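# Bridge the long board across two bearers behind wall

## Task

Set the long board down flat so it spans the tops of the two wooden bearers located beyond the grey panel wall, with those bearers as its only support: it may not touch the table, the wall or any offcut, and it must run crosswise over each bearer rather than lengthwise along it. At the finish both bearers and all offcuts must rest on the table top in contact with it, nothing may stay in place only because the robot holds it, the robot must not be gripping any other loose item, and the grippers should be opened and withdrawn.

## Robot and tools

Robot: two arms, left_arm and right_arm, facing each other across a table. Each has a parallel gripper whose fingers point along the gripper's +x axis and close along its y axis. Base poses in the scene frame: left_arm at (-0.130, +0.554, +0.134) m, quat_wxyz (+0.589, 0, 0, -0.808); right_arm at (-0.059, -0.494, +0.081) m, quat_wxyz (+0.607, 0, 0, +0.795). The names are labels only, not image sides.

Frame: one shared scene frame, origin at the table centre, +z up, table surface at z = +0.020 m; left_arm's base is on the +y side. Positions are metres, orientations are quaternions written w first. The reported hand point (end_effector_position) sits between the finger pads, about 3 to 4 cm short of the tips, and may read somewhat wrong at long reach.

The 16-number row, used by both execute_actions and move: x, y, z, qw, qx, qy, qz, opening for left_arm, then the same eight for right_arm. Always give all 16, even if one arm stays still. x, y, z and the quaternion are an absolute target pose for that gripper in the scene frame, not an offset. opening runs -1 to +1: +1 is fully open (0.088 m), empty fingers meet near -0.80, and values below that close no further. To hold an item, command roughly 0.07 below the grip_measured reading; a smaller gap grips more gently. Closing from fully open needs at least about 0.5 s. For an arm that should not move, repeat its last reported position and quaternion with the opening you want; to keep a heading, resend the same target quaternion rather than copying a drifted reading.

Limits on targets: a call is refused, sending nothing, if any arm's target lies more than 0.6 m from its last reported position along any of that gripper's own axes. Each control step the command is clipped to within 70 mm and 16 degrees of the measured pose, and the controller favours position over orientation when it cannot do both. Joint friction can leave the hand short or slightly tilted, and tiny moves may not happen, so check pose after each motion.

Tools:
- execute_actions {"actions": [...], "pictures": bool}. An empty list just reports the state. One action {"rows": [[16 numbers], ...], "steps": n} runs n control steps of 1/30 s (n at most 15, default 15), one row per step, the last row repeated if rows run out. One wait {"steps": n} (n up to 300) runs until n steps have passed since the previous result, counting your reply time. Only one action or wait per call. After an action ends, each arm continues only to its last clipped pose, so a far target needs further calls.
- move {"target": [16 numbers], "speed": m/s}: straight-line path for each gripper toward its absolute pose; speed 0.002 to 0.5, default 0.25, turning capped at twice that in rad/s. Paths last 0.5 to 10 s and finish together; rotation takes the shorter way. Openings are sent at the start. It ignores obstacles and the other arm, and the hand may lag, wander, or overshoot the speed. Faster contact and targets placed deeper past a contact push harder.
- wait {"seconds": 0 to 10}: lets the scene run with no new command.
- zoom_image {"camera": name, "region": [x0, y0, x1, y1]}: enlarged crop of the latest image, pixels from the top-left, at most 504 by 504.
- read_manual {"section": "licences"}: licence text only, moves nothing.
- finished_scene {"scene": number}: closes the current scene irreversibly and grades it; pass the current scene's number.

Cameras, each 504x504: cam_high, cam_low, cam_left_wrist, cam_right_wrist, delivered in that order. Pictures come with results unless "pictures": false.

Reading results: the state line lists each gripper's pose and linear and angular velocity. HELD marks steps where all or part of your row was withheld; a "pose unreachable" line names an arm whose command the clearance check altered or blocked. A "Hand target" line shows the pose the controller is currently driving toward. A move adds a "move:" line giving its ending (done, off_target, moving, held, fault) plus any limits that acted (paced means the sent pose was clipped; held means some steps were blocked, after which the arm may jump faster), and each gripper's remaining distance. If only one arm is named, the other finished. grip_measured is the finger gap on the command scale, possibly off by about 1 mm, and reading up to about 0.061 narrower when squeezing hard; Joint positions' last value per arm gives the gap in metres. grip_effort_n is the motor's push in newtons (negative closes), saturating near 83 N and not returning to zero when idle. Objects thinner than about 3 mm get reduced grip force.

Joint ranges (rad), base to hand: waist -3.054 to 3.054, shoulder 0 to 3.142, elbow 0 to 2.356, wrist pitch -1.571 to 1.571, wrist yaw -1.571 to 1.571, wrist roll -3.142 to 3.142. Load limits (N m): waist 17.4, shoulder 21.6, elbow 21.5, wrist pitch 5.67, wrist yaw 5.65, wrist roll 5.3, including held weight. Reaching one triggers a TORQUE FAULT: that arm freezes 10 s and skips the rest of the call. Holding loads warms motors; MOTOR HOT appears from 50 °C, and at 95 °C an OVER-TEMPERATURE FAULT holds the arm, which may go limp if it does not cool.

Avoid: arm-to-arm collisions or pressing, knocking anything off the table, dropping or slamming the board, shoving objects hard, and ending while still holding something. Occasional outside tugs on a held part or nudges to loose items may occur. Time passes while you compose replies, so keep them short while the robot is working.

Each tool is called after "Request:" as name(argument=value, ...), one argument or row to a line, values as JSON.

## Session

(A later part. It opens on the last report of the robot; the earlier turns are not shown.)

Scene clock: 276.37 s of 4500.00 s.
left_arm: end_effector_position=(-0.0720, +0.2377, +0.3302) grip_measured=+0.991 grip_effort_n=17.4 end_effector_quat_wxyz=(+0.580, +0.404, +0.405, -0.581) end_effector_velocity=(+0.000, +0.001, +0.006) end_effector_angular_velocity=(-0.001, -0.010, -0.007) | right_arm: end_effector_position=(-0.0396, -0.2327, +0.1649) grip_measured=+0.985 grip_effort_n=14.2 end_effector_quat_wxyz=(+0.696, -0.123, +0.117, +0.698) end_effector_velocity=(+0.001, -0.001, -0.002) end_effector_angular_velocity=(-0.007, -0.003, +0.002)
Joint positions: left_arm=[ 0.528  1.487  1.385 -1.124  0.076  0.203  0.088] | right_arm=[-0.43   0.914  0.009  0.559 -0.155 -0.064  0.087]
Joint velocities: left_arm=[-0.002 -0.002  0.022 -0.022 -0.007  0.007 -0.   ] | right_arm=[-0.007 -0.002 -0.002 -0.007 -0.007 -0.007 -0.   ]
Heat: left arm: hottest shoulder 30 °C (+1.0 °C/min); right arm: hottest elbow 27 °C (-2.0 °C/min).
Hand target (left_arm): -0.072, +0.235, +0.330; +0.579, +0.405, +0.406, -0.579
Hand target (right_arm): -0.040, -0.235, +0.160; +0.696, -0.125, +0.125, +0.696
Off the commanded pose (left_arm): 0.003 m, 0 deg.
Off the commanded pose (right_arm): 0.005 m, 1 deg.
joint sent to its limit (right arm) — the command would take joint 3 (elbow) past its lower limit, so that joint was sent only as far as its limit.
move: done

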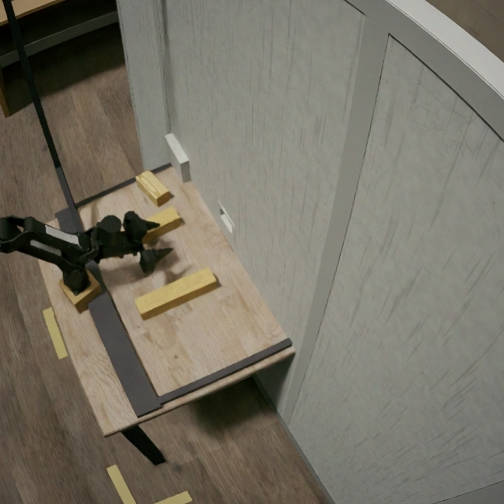

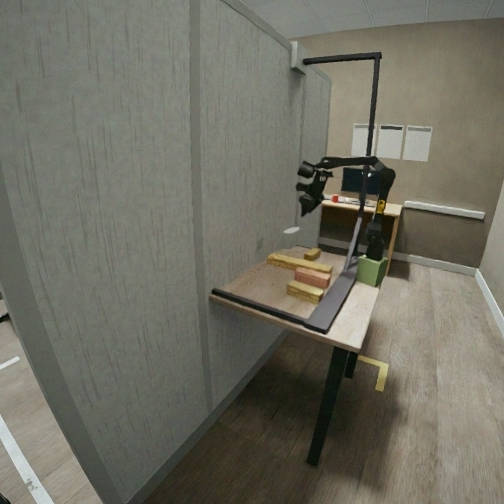

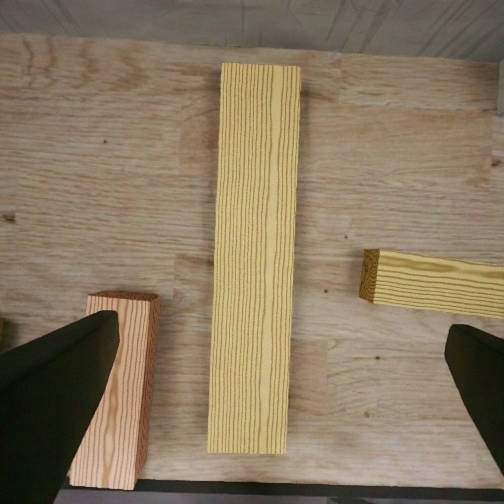

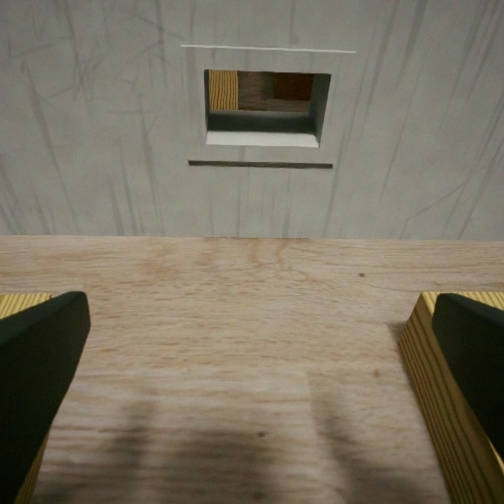

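Request:
move(
  target=[-0.072,0.222,0.11,0.6214,0.3374,0.3374,-0.6214,1, -0.04,-0.235,0.16,0.697,-0.123,0.123,0.697,1],
  speed=0.3,
)

Request:
move(
  target=[-0.072,0.222,0.059,0.6214,0.3374,0.3374,-0.6214,0.9, -0.04,-0.235,0.16,0.697,-0.123,0.123,0.697,1],
  speed=0.07,
)

Request:
zoom_image(
  camera="cam_low",
  region=[250, 210, 360, 300],
)

Scene clock: 285.43 s of 4500.00 s.
left_arm: end_effector_position=(-0.0719, +0.2185, +0.1162) grip_measured=+0.991 grip_effort_n=17.4 end_effector_quat_wxyz=(+0.624, +0.336, +0.329, -0.624) end_effector_velocity=(-0.000, +0.002, -0.004) end_effector_angular_velocity=(+0.008, +0.008, +0.020) | right_arm: end_effector_position=(-0.0396, -0.2327, +0.1650) grip_measured=+0.985 grip_effort_n=14.2 end_effector_quat_wxyz=(+0.696, -0.123, +0.117, +0.698) end_effector_velocity=(+0.003, -0.002, -0.005) end_effector_angular_velocity=(-0.022, +0.008, -0.017)
Joint positions: left_arm=[0.535 1.748 0.596 0.161 0.119 0.195 0.088] | right_arm=[-0.43   0.914  0.009  0.559 -0.155 -0.064  0.087]
Joint velocities: left_arm=[-0.002  0.007 -0.007  0.007 -0.007 -0.022 -0.   ] | right_arm=[-0.007 -0.002 -0.002 -0.022  0.007  0.007 -0.   ]
Heat: left arm: hottest shoulder 29 °C (+0.0 °C/min); right arm: hottest elbow 27 °C (-2.0 °C/min).
Hand target (left_arm): -0.072, +0.222, +0.111; +0.621, +0.338, +0.337, -0.622
Hand target (right_arm): -0.040, -0.235, +0.160; +0.696, -0.125, +0.125, +0.696
Off the commanded pose (left_arm): 0.007 m, 1 deg.
Off the commanded pose (right_arm): 0.005 m, 1 deg.
joint sent to its limit (right arm) — the command would take joint 3 (elbow) past its lower limit, so that joint was sent only as far as its limit.
After step 90, 4.73 s passed at rest.
move: done

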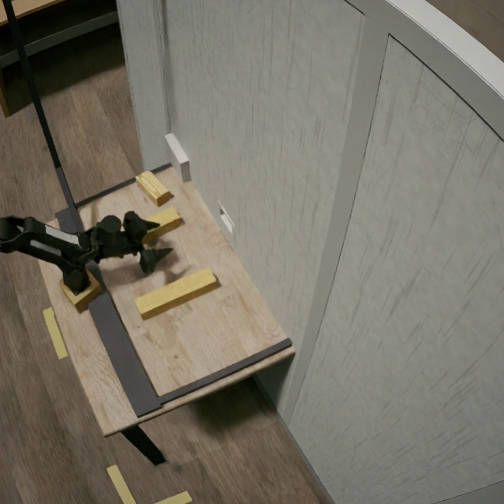

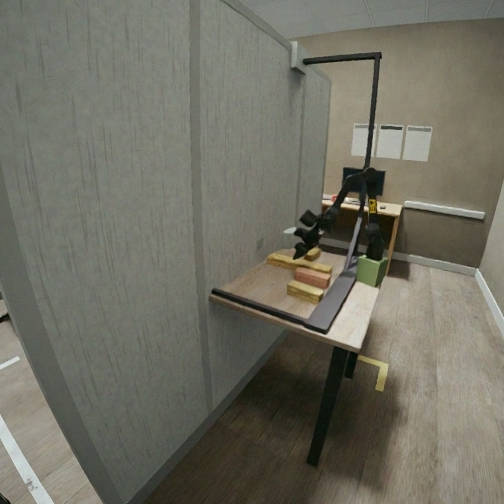

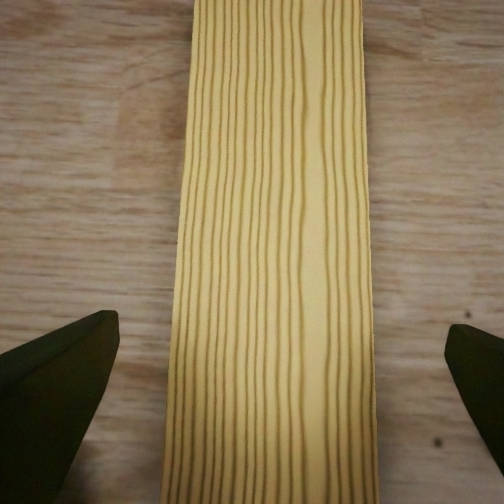

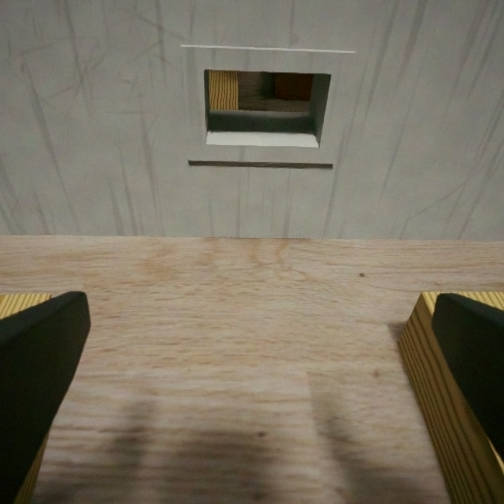

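Scene clock: 286.60 s of 4500.00 s.
left_arm: end_effector_position=(-0.0718, +0.2184, +0.0642) grip_measured=+0.903 grip_effort_n=-15.1 end_effector_quat_wxyz=(+0.624, +0.336, +0.330, -0.624) end_effector_velocity=(-0.001, +0.006, -0.005) end_effector_angular_velocity=(+0.023, +0.003, +0.008) | right_arm: end_effector_position=(-0.0396, -0.2327, +0.1649) grip_measured=+0.985 grip_effort_n=14.2 end_effector_quat_wxyz=(+0.696, -0.123, +0.117, +0.698) end_effector_velocity=(-0.002, -0.002, -0.005) end_effector_angular_velocity=(-0.021, -0.001, +0.012)
Joint positions: left_arm=[0.536 1.982 0.561 0.43  0.119 0.194 0.083] | right_arm=[-0.43   0.914  0.009  0.559 -0.155 -0.064  0.087]
Joint velocities: left_arm=[-0.002  0.007 -0.007 -0.007 -0.007 -0.007 -0.   ] | right_arm=[ 0.002 -0.002 -0.002 -0.022 -0.007 -0.007 -0.   ]
Heat: left arm: hottest shoulder 29 °C (-1.0 °C/min); right arm: hottest elbow 27 °C (-2.0 °C/min).
Hand target (left_arm): -0.072, +0.222, +0.059; +0.622, +0.337, +0.337, -0.621
Hand target (right_arm): -0.040, -0.235, +0.160; +0.696, -0.125, +0.125, +0.696
Off the commanded pose (left_arm): 0.006 m, 1 deg.
Off the commanded pose (right_arm): 0.005 m, 1 deg.
joint sent to its limit (right arm) — the command would take joint 3 (elbow) past its lower limit, so that joint was sent only as far as its limit.
move: done

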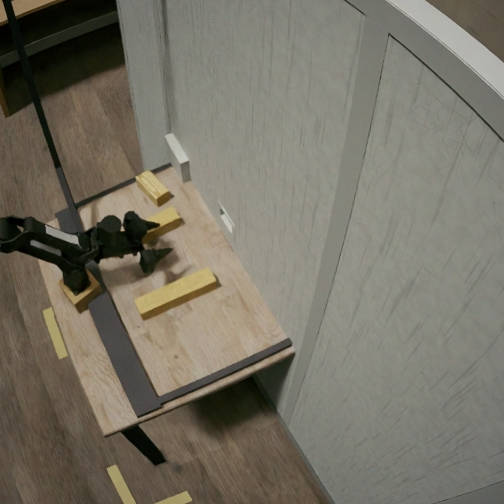

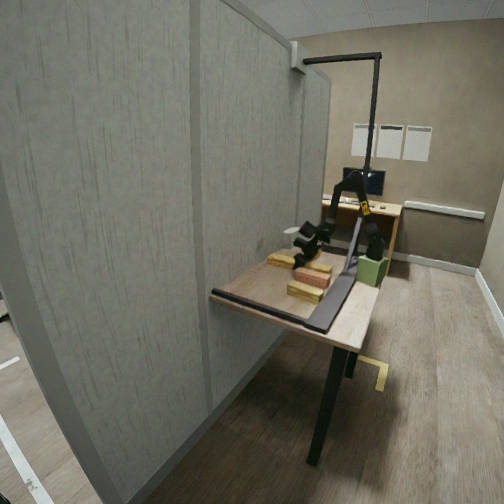

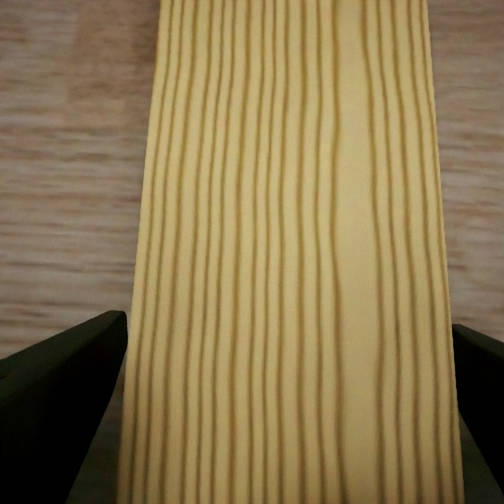

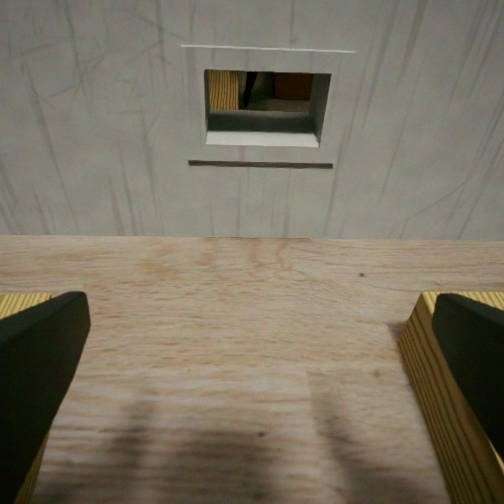

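Region (250, 210, 360, 300) of cam_low's 504x504 image, scaled by 4.582, with more detail than that image has; it fills the top 412 rows of this view, and the rest is white.

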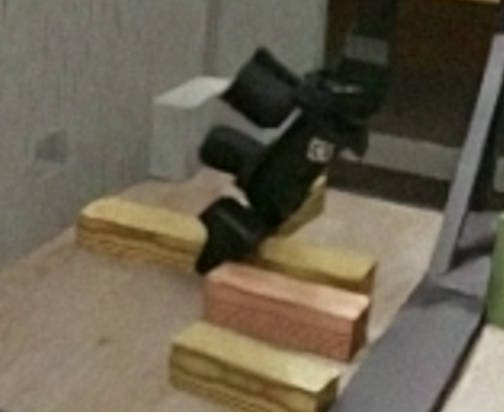

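Request:
move(
  target=[-0.071,0.222,0.061,0.6214,0.3374,0.3374,-0.6214,0.3, -0.04,-0.235,0.16,0.697,-0.123,0.123,0.697,1],
  speed=0.05,
)

Request:
move(
  target=[-0.068,0.216,0.158,0.6272,0.3265,0.3265,-0.6272,0.3, -0.04,-0.235,0.16,0.697,-0.123,0.123,0.697,1],
  speed=0.1,
)

Request:
move(
  target=[-0.024,0.205,0.158,0.6272,0.3265,0.3265,-0.6272,0.3, -0.04,-0.235,0.16,0.697,-0.123,0.123,0.697,1],
  speed=0.07,
)

Request:
zoom_image(
  camera="cam_low",
  region=[240, 200, 350, 290],
)

Request:
zoom_image(
  camera="cam_right_wrist",
  region=[170, 30, 370, 180],
)

Scene clock: 294.07 s of 4500.00 s.
left_arm: end_effector_position=(-0.0712, +0.2188, +0.0638) grip_measured=+0.485 grip_effort_n=-83.5 end_effector_quat_wxyz=(+0.624, +0.336, +0.331, -0.623) end_effector_velocity=(+0.001, +0.002, -0.001) end_effector_angular_velocity=(+0.008, -0.000, +0.013) | right_arm: end_effector_position=(-0.0396, -0.2327, +0.1650) grip_measured=+0.985 grip_effort_n=14.2 end_effector_quat_wxyz=(+0.696, -0.123, +0.117, +0.698) end_effector_velocity=(+0.002, -0.001, -0.002) end_effector_angular_velocity=(-0.008, -0.008, -0.007)
Joint positions: left_arm=[0.538 1.983 0.561 0.429 0.12  0.194 0.063] | right_arm=[-0.43   0.914  0.009  0.559 -0.155 -0.064  0.087]
Joint velocities: left_arm=[ 0.002 -0.002 -0.002 -0.007 -0.007 -0.007 -0.   ] | right_arm=[-0.002 -0.002 -0.002 -0.007  0.007 -0.007 -0.   ]
Heat: left arm: hottest shoulder 29 °C (-1.0 °C/min); right arm: hottest wrist pitch 28 °C (-1.0 °C/min).
Hand target (left_arm): -0.071, +0.222, +0.061; +0.621, +0.338, +0.338, -0.621
Hand target (right_arm): -0.040, -0.235, +0.160; +0.696, -0.125, +0.125, +0.696
Off the commanded pose (left_arm): 0.004 m, 1 deg.
Off the commanded pose (right_arm): 0.005 m, 1 deg.
joint sent to its limit (right arm) — the command would take joint 3 (elbow) past its lower limit, so that joint was sent only as far as its limit.
After step 90, 3.77 s passed at rest.
move: done

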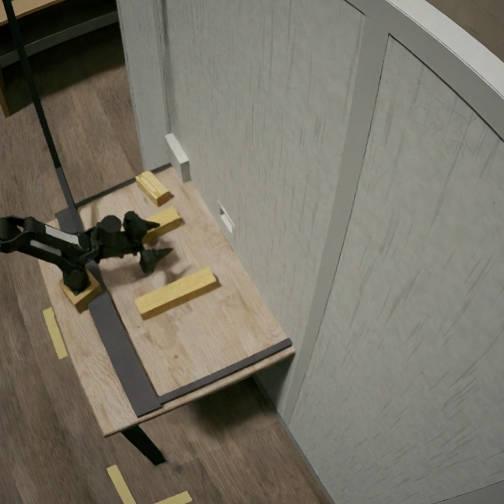

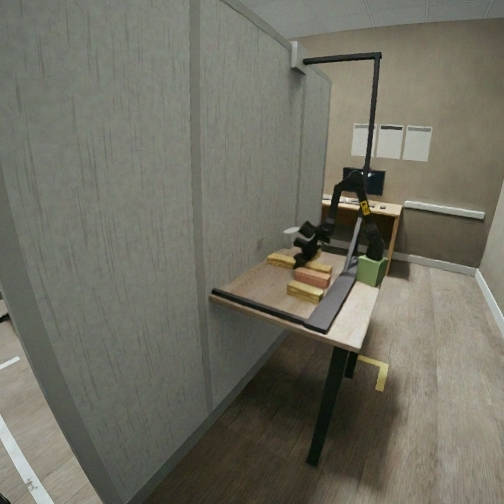

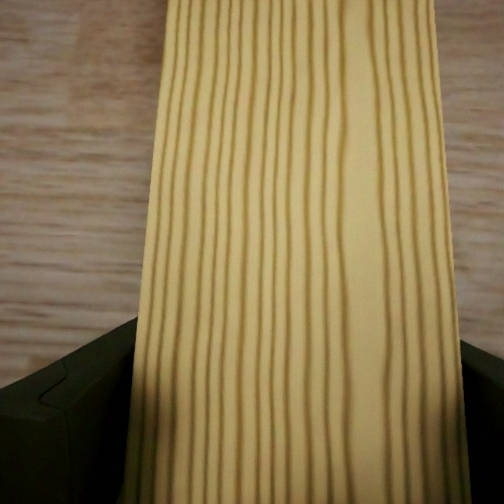

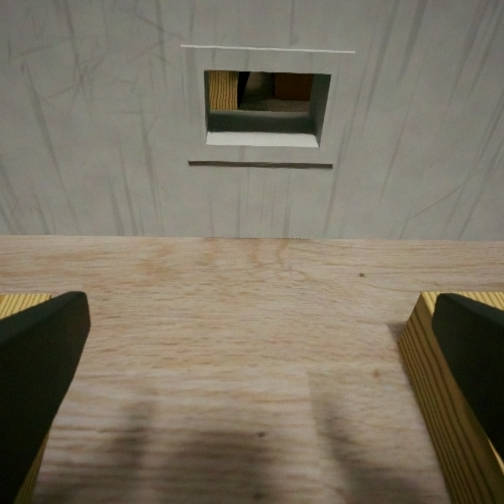

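Scene clock: 295.37 s of 4500.00 s.
left_arm: end_effector_position=(-0.0703, +0.2241, +0.1446) grip_measured=+0.485 grip_effort_n=-83.5 end_effector_quat_wxyz=(+0.620, +0.337, +0.342, -0.621) end_effector_velocity=(-0.003, +0.007, -0.004) end_effector_angular_velocity=(+0.037, +0.006, +0.003) | right_arm: end_effector_position=(-0.0396, -0.2327, +0.1650) grip_measured=+0.985 grip_effort_n=14.2 end_effector_quat_wxyz=(+0.696, -0.123, +0.117, +0.698) end_effector_velocity=(-0.000, +0.000, +0.000) end_effector_angular_velocity=(-0.002, -0.004, +0.007)
Joint positions: left_arm=[ 0.549  1.631  0.641 -0.027  0.132  0.195  0.063] | right_arm=[-0.43   0.914  0.009  0.559 -0.155 -0.064  0.087]
Joint velocities: left_arm=[-0.007 -0.002 -0.002 -0.037 -0.007 -0.007 -0.   ] | right_arm=[-0.002 -0.002  0.002 -0.007 -0.007 -0.007 -0.   ]
Heat: left arm: hottest shoulder 29 °C (-2.0 °C/min); right arm: hottest wrist pitch 28 °C (-1.0 °C/min).
Hand target (left_arm): -0.068, +0.216, +0.158; +0.627, +0.327, +0.326, -0.627
Hand target (right_arm): -0.040, -0.235, +0.160; +0.696, -0.125, +0.125, +0.696
Off the commanded pose (left_arm): 0.016 m, 2 deg.
Off the commanded pose (right_arm): 0.005 m, 1 deg.
joint sent to its limit (right arm) — the command would take joint 3 (elbow) past its lower limit, so that joint was sent only as far as its limit.
move: off_target (left_arm)

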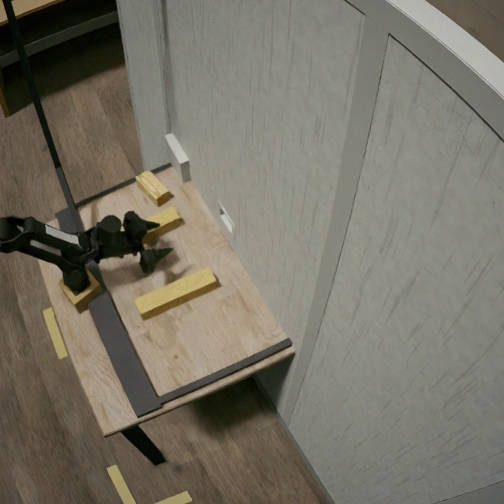

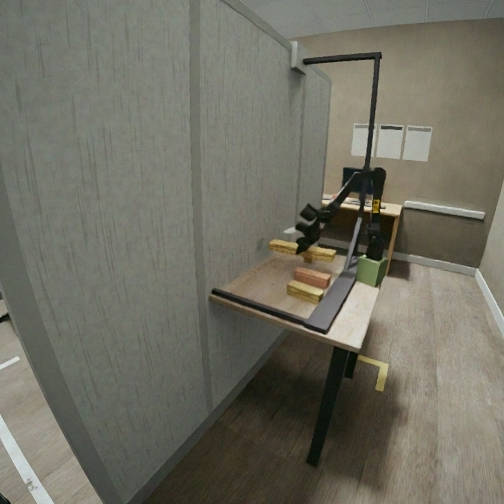

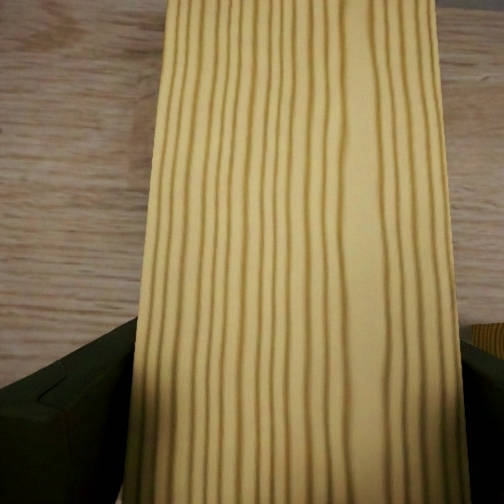

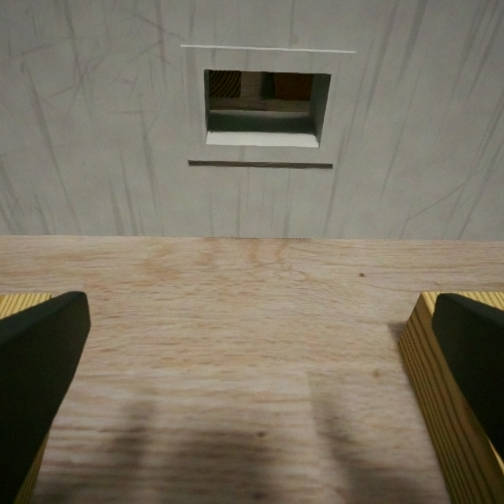

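Scene clock: 296.43 s of 4500.00 s.
left_arm: end_effector_position=(-0.0264, +0.2108, +0.1542) grip_measured=+0.485 grip_effort_n=-83.5 end_effector_quat_wxyz=(+0.625, +0.330, +0.333, -0.624) end_effector_velocity=(-0.004, +0.005, -0.006) end_effector_angular_velocity=(+0.027, +0.013, -0.012) | right_arm: end_effector_position=(-0.0396, -0.2327, +0.1649) grip_measured=+0.985 grip_effort_n=14.2 end_effector_quat_wxyz=(+0.696, -0.123, +0.117, +0.698) end_effector_velocity=(-0.001, -0.002, -0.004) end_effector_angular_velocity=(-0.012, +0.011, +0.002)
Joint positions: left_arm=[ 0.691  1.687  0.742 -0.064  0.208  0.315  0.063] | right_arm=[-0.43   0.914  0.009  0.559 -0.155 -0.064  0.087]
Joint velocities: left_arm=[-0.002  0.007 -0.002 -0.022  0.007  0.007  0.   ] | right_arm=[-0.002 -0.002 -0.007 -0.007 -0.007  0.007 -0.   ]
Heat: left arm: hottest shoulder 29 °C (-2.0 °C/min); right arm: hottest wrist pitch 28 °C (-1.0 °C/min).
Hand target (left_arm): -0.024, +0.205, +0.158; +0.628, +0.327, +0.326, -0.627
Hand target (right_arm): -0.040, -0.235, +0.160; +0.696, -0.125, +0.125, +0.696
Off the commanded pose (left_arm): 0.007 m, 1 deg.
Off the commanded pose (right_arm): 0.005 m, 1 deg.
joint sent to its limit (right arm) — the command would take joint 3 (elbow) past its lower limit, so that joint was sent only as far as its limit.
move: done

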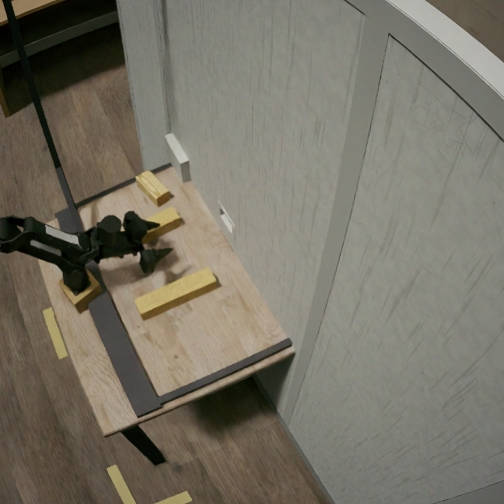

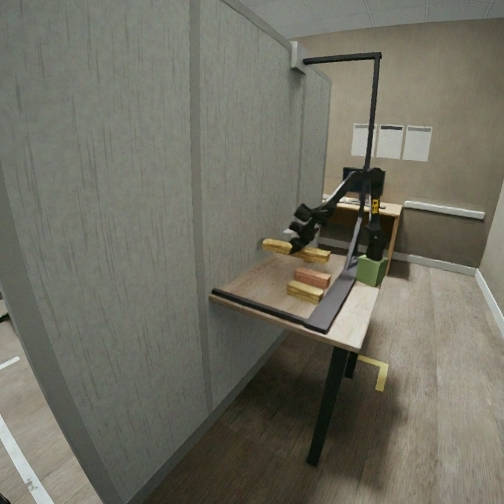

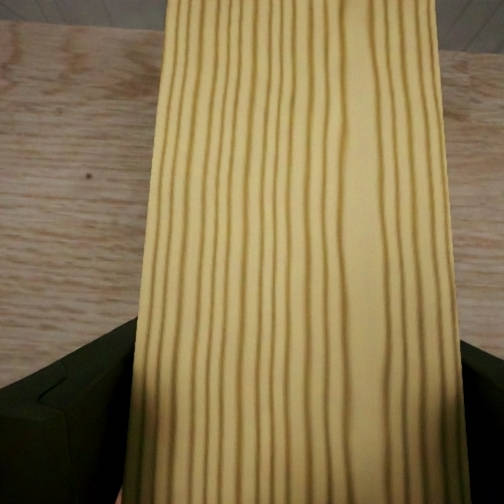

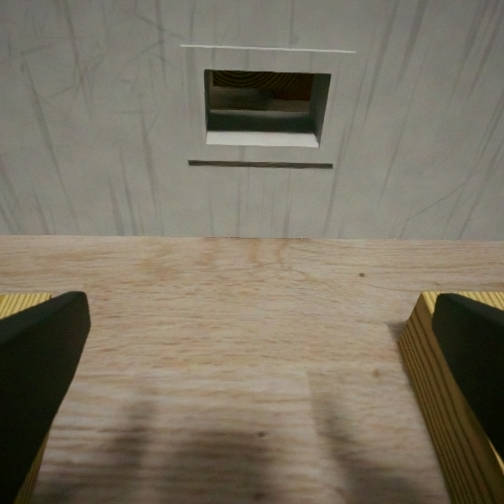

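Region (240, 200, 350, 290) of cam_low's 504x504 image, scaled by 4.582, with more detail than that image has; it fills the top 412 rows of this view, and the rest is white.

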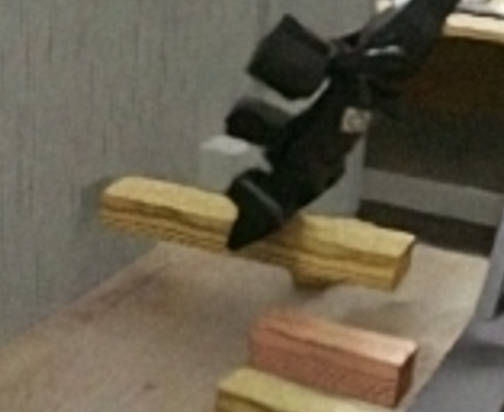

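Region (170, 30, 370, 180) of cam_right_wrist's 504x504 image, scaled by 2.520, with more detail than that image has; it fills the top 378 rows of this view, and the rest is white.

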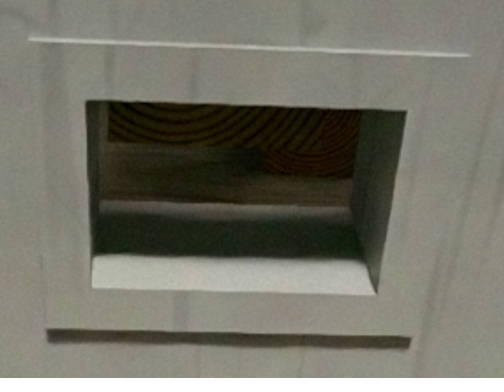

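Request:
move(
  target=[-0.020,0.187,0.151,0.6272,0.3265,0.3265,-0.6272,0.3, -0.04,-0.235,0.16,0.697,-0.123,0.123,0.697,1],
  speed=0.04,
)

Request:
zoom_image(
  camera="cam_low",
  region=[240, 220, 300, 270],
)

Request:
zoom_image(
  camera="cam_right_wrist",
  region=[170, 30, 370, 180],
)

Scene clock: 303.00 s of 4500.00 s.
left_arm: end_effector_position=(-0.0215, +0.1939, +0.1470) grip_measured=+0.484 grip_effort_n=-83.5 end_effector_quat_wxyz=(+0.623, +0.330, +0.334, -0.625) end_effector_velocity=(-0.002, +0.001, -0.003) end_effector_angular_velocity=(+0.014, +0.011, +0.015) | right_arm: end_effector_position=(-0.0396, -0.2327, +0.1650) grip_measured=+0.985 grip_effort_n=14.2 end_effector_quat_wxyz=(+0.696, -0.123, +0.117, +0.698) end_effector_velocity=(+0.002, -0.001, -0.001) end_effector_angular_velocity=(-0.003, -0.009, -0.007)
Joint positions: left_arm=[ 0.688  1.768  0.804 -0.048  0.211  0.313  0.063] | right_arm=[-0.43   0.914  0.009  0.559 -0.155 -0.064  0.087]
Joint velocities: left_arm=[-0.007  0.007  0.002 -0.007 -0.007 -0.022 -0.   ] | right_arm=[-0.002 -0.007 -0.002 -0.007  0.007 -0.007 -0.   ]
Heat: left arm: hottest shoulder 29 °C (-4.0 °C/min); right arm: hottest wrist pitch 28 °C (-1.0 °C/min).
Hand target (left_arm): -0.020, +0.187, +0.151; +0.627, +0.327, +0.326, -0.627
Hand target (right_arm): -0.040, -0.235, +0.160; +0.696, -0.125, +0.125, +0.696
Off the commanded pose (left_arm): 0.008 m, 1 deg.
Off the commanded pose (right_arm): 0.005 m, 1 deg.
joint sent to its limit (right arm) — the command would take joint 3 (elbow) past its lower limit, so that joint was sent only as far as its limit.
After step 120, 1.70 s passed at rest.
move: done

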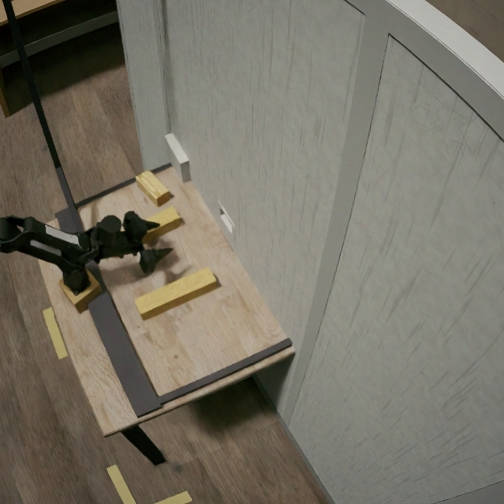

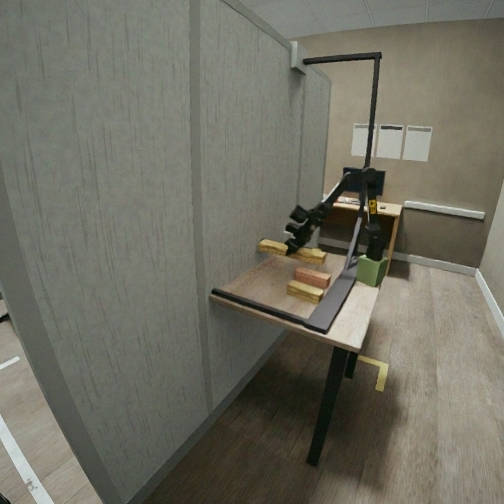

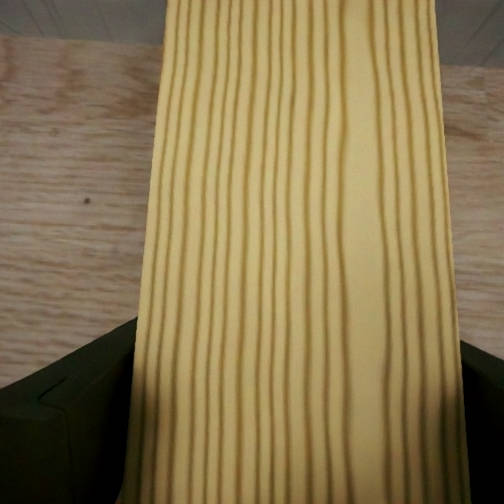

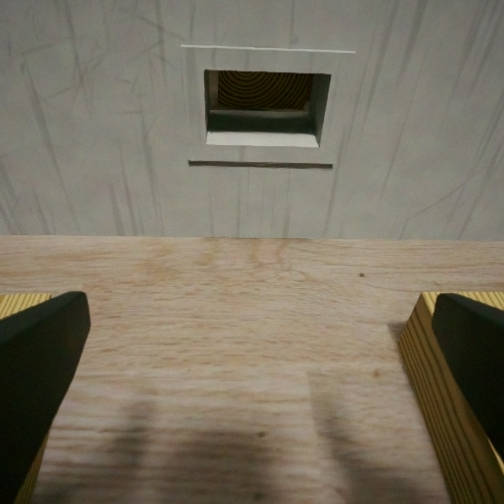

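Region (240, 220, 300, 270) of cam_low's 504x504 image, scaled by 8.400, with more detail than that image has.

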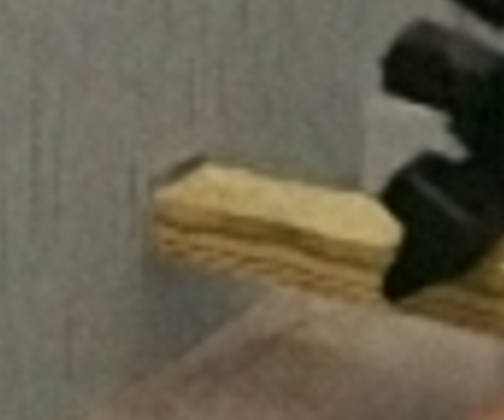

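Region (170, 30, 370, 180) of cam_right_wrist's 504x504 image, scaled by 2.520, with more detail than that image has; it fills the top 378 rows of this view, and the rest is white.

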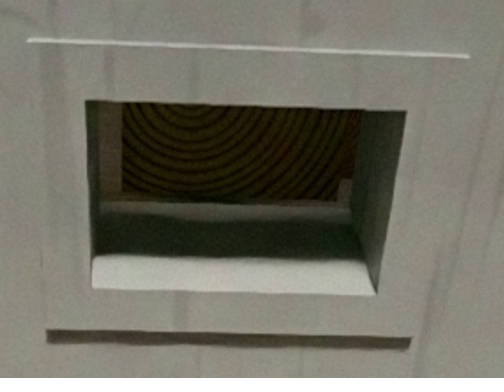

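Request:
move(
  target=[-0.021,0.183,0.158,0.6272,0.3265,0.3265,-0.6272,0.3, -0.04,-0.235,0.16,0.697,-0.123,0.123,0.697,1],
  speed=0.03,
)

Request:
move(
  target=[-0.021,0.16,0.157,0.6272,0.3265,0.3265,-0.6272,0.3, -0.04,-0.235,0.16,0.697,-0.123,0.123,0.697,1],
  speed=0.025,
)

Request:
zoom_image(
  camera="cam_low",
  region=[240, 220, 300, 270],
)

Request:
zoom_image(
  camera="cam_right_wrist",
  region=[170, 30, 370, 180],
)

Scene clock: 310.37 s of 4500.00 s.
left_arm: end_effector_position=(-0.0224, +0.1896, +0.1515) grip_measured=+0.484 grip_effort_n=-83.5 end_effector_quat_wxyz=(+0.623, +0.331, +0.335, -0.625) end_effector_velocity=(-0.001, +0.003, -0.002) end_effector_angular_velocity=(+0.014, +0.003, +0.008) | right_arm: end_effector_position=(-0.0396, -0.2327, +0.1650) grip_measured=+0.985 grip_effort_n=14.2 end_effector_quat_wxyz=(+0.696, -0.123, +0.117, +0.698) end_effector_velocity=(-0.001, -0.003, -0.006) end_effector_angular_velocity=(-0.021, -0.001, +0.007)
Joint positions: left_arm=[ 0.68   1.768  0.83  -0.076  0.207  0.306  0.063] | right_arm=[-0.43   0.914  0.009  0.559 -0.155 -0.064  0.087]
Joint velocities: left_arm=[-0.002 -0.002 -0.007 -0.007 -0.007 -0.007  0.   ] | right_arm=[-0.002 -0.007 -0.007 -0.022 -0.007 -0.007 -0.   ]
Heat: left arm: hottest shoulder 29 °C (-4.0 °C/min); right arm: hottest wrist pitch 28 °C (+0.0 °C/min).
Hand target (left_arm): -0.021, +0.183, +0.158; +0.627, +0.326, +0.326, -0.627
Hand target (right_arm): -0.040, -0.235, +0.160; +0.696, -0.125, +0.125, +0.696
Off the commanded pose (left_arm): 0.009 m, 1 deg.
Off the commanded pose (right_arm): 0.005 m, 1 deg.
joint sent to its limit (right arm) — the command would take joint 3 (elbow) past its lower limit, so that joint was sent only as far as its limit.
After step 90, 3.60 s passed at rest.
move: off_target (left_arm)

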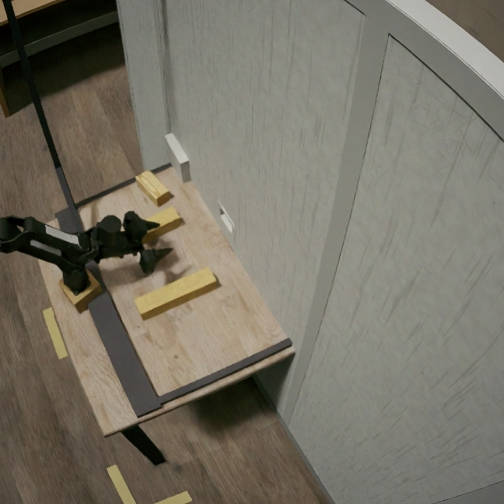

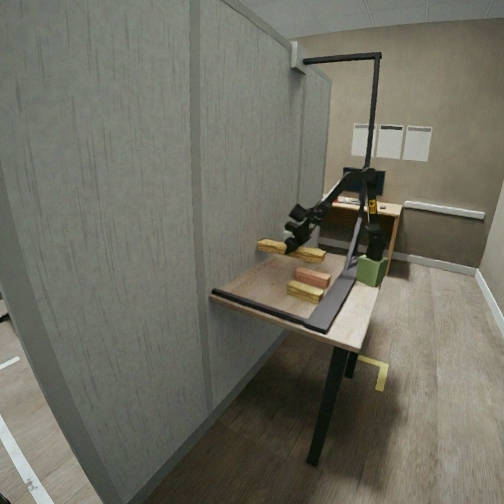

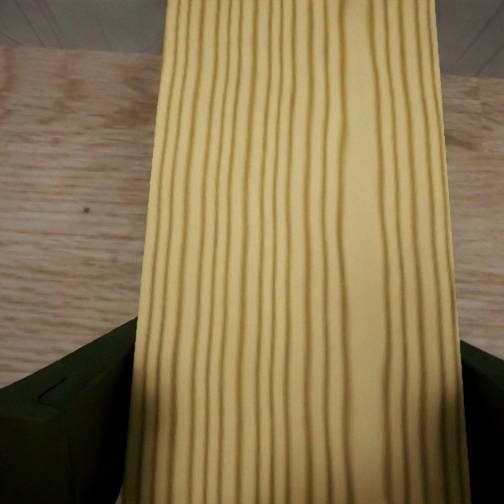

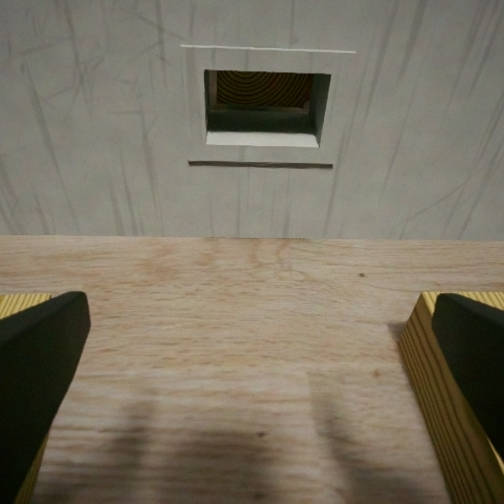

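Scene clock: 311.80 s of 4500.00 s.
left_arm: end_effector_position=(-0.0231, +0.1854, +0.1392) grip_measured=+0.484 grip_effort_n=-83.5 end_effector_quat_wxyz=(+0.614, +0.344, +0.357, -0.614) end_effector_velocity=(+0.002, +0.001, -0.001) end_effector_angular_velocity=(+0.009, +0.000, +0.012) | right_arm: end_effector_position=(-0.0396, -0.2327, +0.1650) grip_measured=+0.985 grip_effort_n=14.2 end_effector_quat_wxyz=(+0.696, -0.123, +0.117, +0.698) end_effector_velocity=(-0.001, -0.001, -0.002) end_effector_angular_velocity=(-0.007, -0.003, +0.007)
Joint positions: left_arm=[ 0.666  1.829  0.88  -0.118  0.186  0.292  0.063] | right_arm=[-0.43   0.914  0.009  0.559 -0.155 -0.064  0.087]
Joint velocities: left_arm=[ 0.002  0.002  0.002 -0.007 -0.007 -0.007 -0.   ] | right_arm=[-0.002 -0.002 -0.002 -0.007 -0.007 -0.007 -0.   ]
Heat: left arm: hottest shoulder 29 °C (-3.0 °C/min); right arm: hottest wrist pitch 28 °C (+0.0 °C/min).
Hand target (left_arm): -0.022, +0.162, +0.158; +0.627, +0.326, +0.327, -0.628
Hand target (right_arm): -0.040, -0.235, +0.160; +0.696, -0.125, +0.125, +0.696
Off the commanded pose (left_arm): 0.031 m, 5 deg.
Off the commanded pose (right_arm): 0.005 m, 1 deg.
joint sent to its limit (right arm) — the command would take joint 3 (elbow) past its lower limit, so that joint was sent only as far as its limit.
move: off_target (left_arm)

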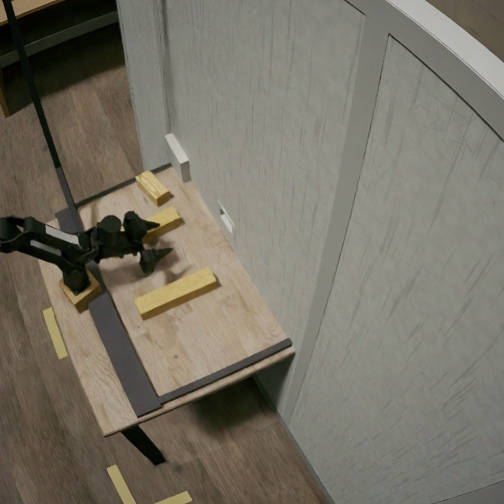

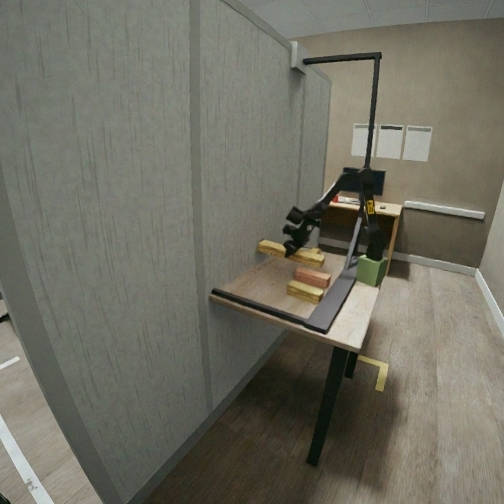

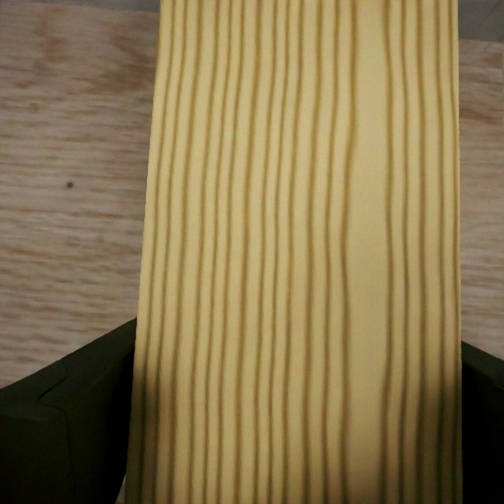

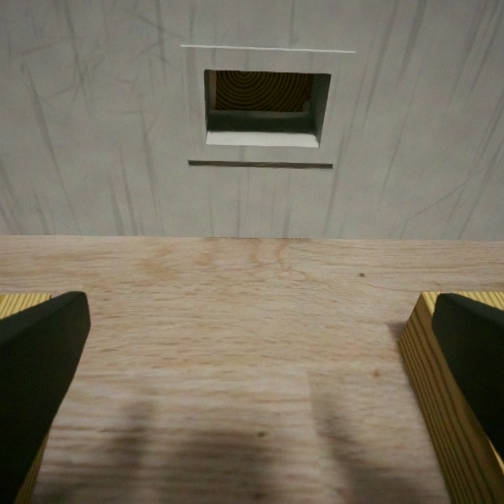

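Region (240, 220, 300, 270) of cam_low's 504x504 image, scaled by 8.400, with more detail than that image has.

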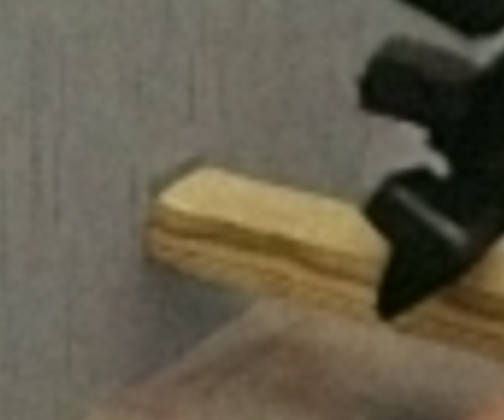

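Region (170, 30, 370, 180) of cam_right_wrist's 504x504 image, scaled by 2.520, with more detail than that image has; it fills the top 378 rows of this view, and the rest is white.

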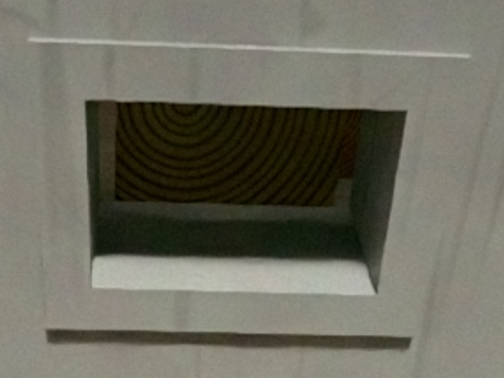

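Request:
move(
  target=[-0.021,0.195,0.165,0.603,0.369,0.369,-0.603,0.3, -0.04,-0.235,0.16,0.697,-0.123,0.123,0.697,1],
  speed=0.04,
)

Request:
zoom_image(
  camera="cam_low",
  region=[240, 200, 350, 290],
)

Request:
zoom_image(
  camera="cam_right_wrist",
  region=[170, 30, 370, 180],
)

Scene clock: 319.20 s of 4500.00 s.
left_arm: end_effector_position=(-0.0251, +0.2022, +0.1502) grip_measured=+0.484 grip_effort_n=-83.5 end_effector_quat_wxyz=(+0.592, +0.376, +0.387, -0.599) end_effector_velocity=(+0.001, +0.008, -0.002) end_effector_angular_velocity=(+0.037, +0.001, +0.031) | right_arm: end_effector_position=(-0.0396, -0.2327, +0.1650) grip_measured=+0.985 grip_effort_n=14.2 end_effector_quat_wxyz=(+0.696, -0.123, +0.117, +0.698) end_effector_velocity=(-0.003, -0.001, -0.002) end_effector_angular_velocity=(-0.006, +0.002, +0.021)
Joint positions: left_arm=[ 0.667  1.785  0.927 -0.311  0.161  0.317  0.063] | right_arm=[-0.43   0.914  0.009  0.559 -0.155 -0.064  0.087]
Joint velocities: left_arm=[ 0.002 -0.007 -0.002 -0.037 -0.022 -0.022 -0.   ] | right_arm=[-0.002 -0.002 -0.002 -0.007 -0.022 -0.007 -0.   ]
Heat: left arm: hottest elbow 31 °C (+0.0 °C/min); right arm: hottest wrist pitch 28 °C (+0.0 °C/min).
Hand target (left_arm): -0.021, +0.195, +0.165; +0.603, +0.369, +0.369, -0.603
Hand target (right_arm): -0.040, -0.235, +0.160; +0.696, -0.125, +0.125, +0.696
Off the commanded pose (left_arm): 0.017 m, 3 deg.
Off the commanded pose (right_arm): 0.005 m, 1 deg.
joint sent to its limit (right arm) — the command would take joint 3 (elbow) past its lower limit, so that joint was sent only as far as its limit.
After step 90, 3.30 s passed at rest.
move: off_target (left_arm)

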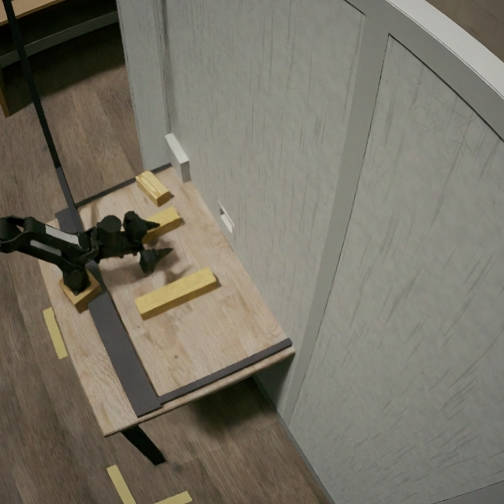

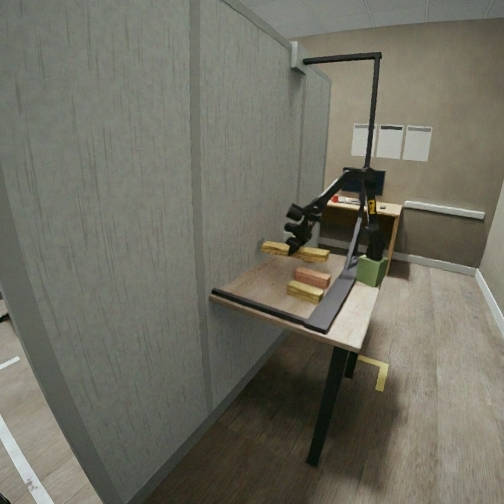

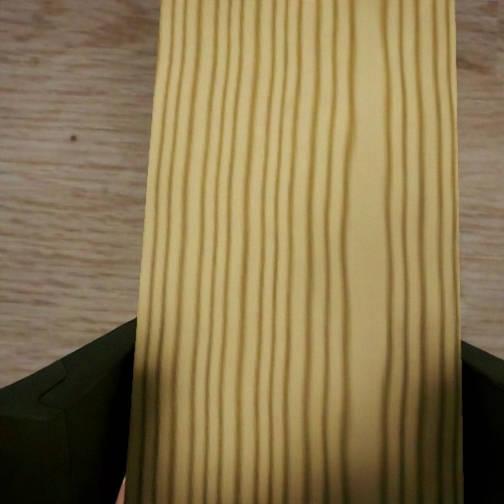

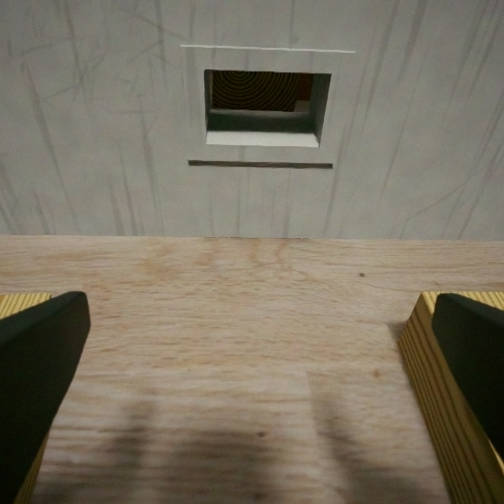

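Region (240, 200, 350, 290) of cam_low's 504x504 image, scaled by 4.582, with more detail than that image has; it fills the top 412 rows of this view, and the rest is white.

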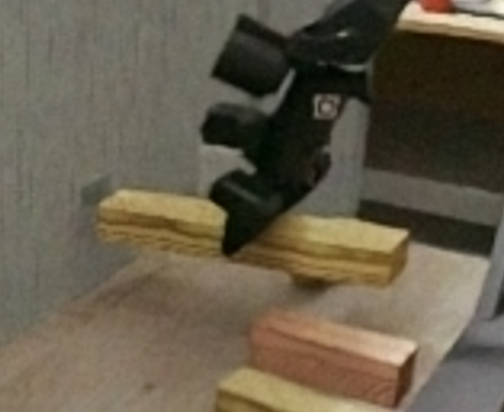

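Region (170, 30, 370, 180) of cam_right_wrist's 504x504 image, scaled by 2.520, with more detail than that image has; it fills the top 378 rows of this view, and the rest is white.

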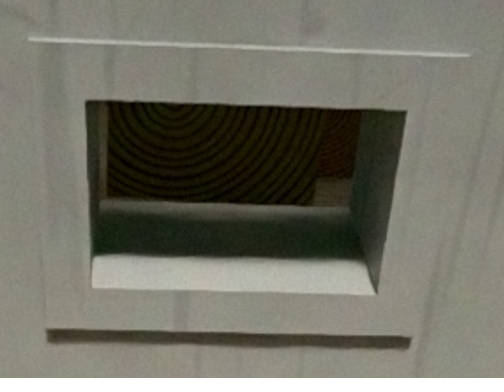

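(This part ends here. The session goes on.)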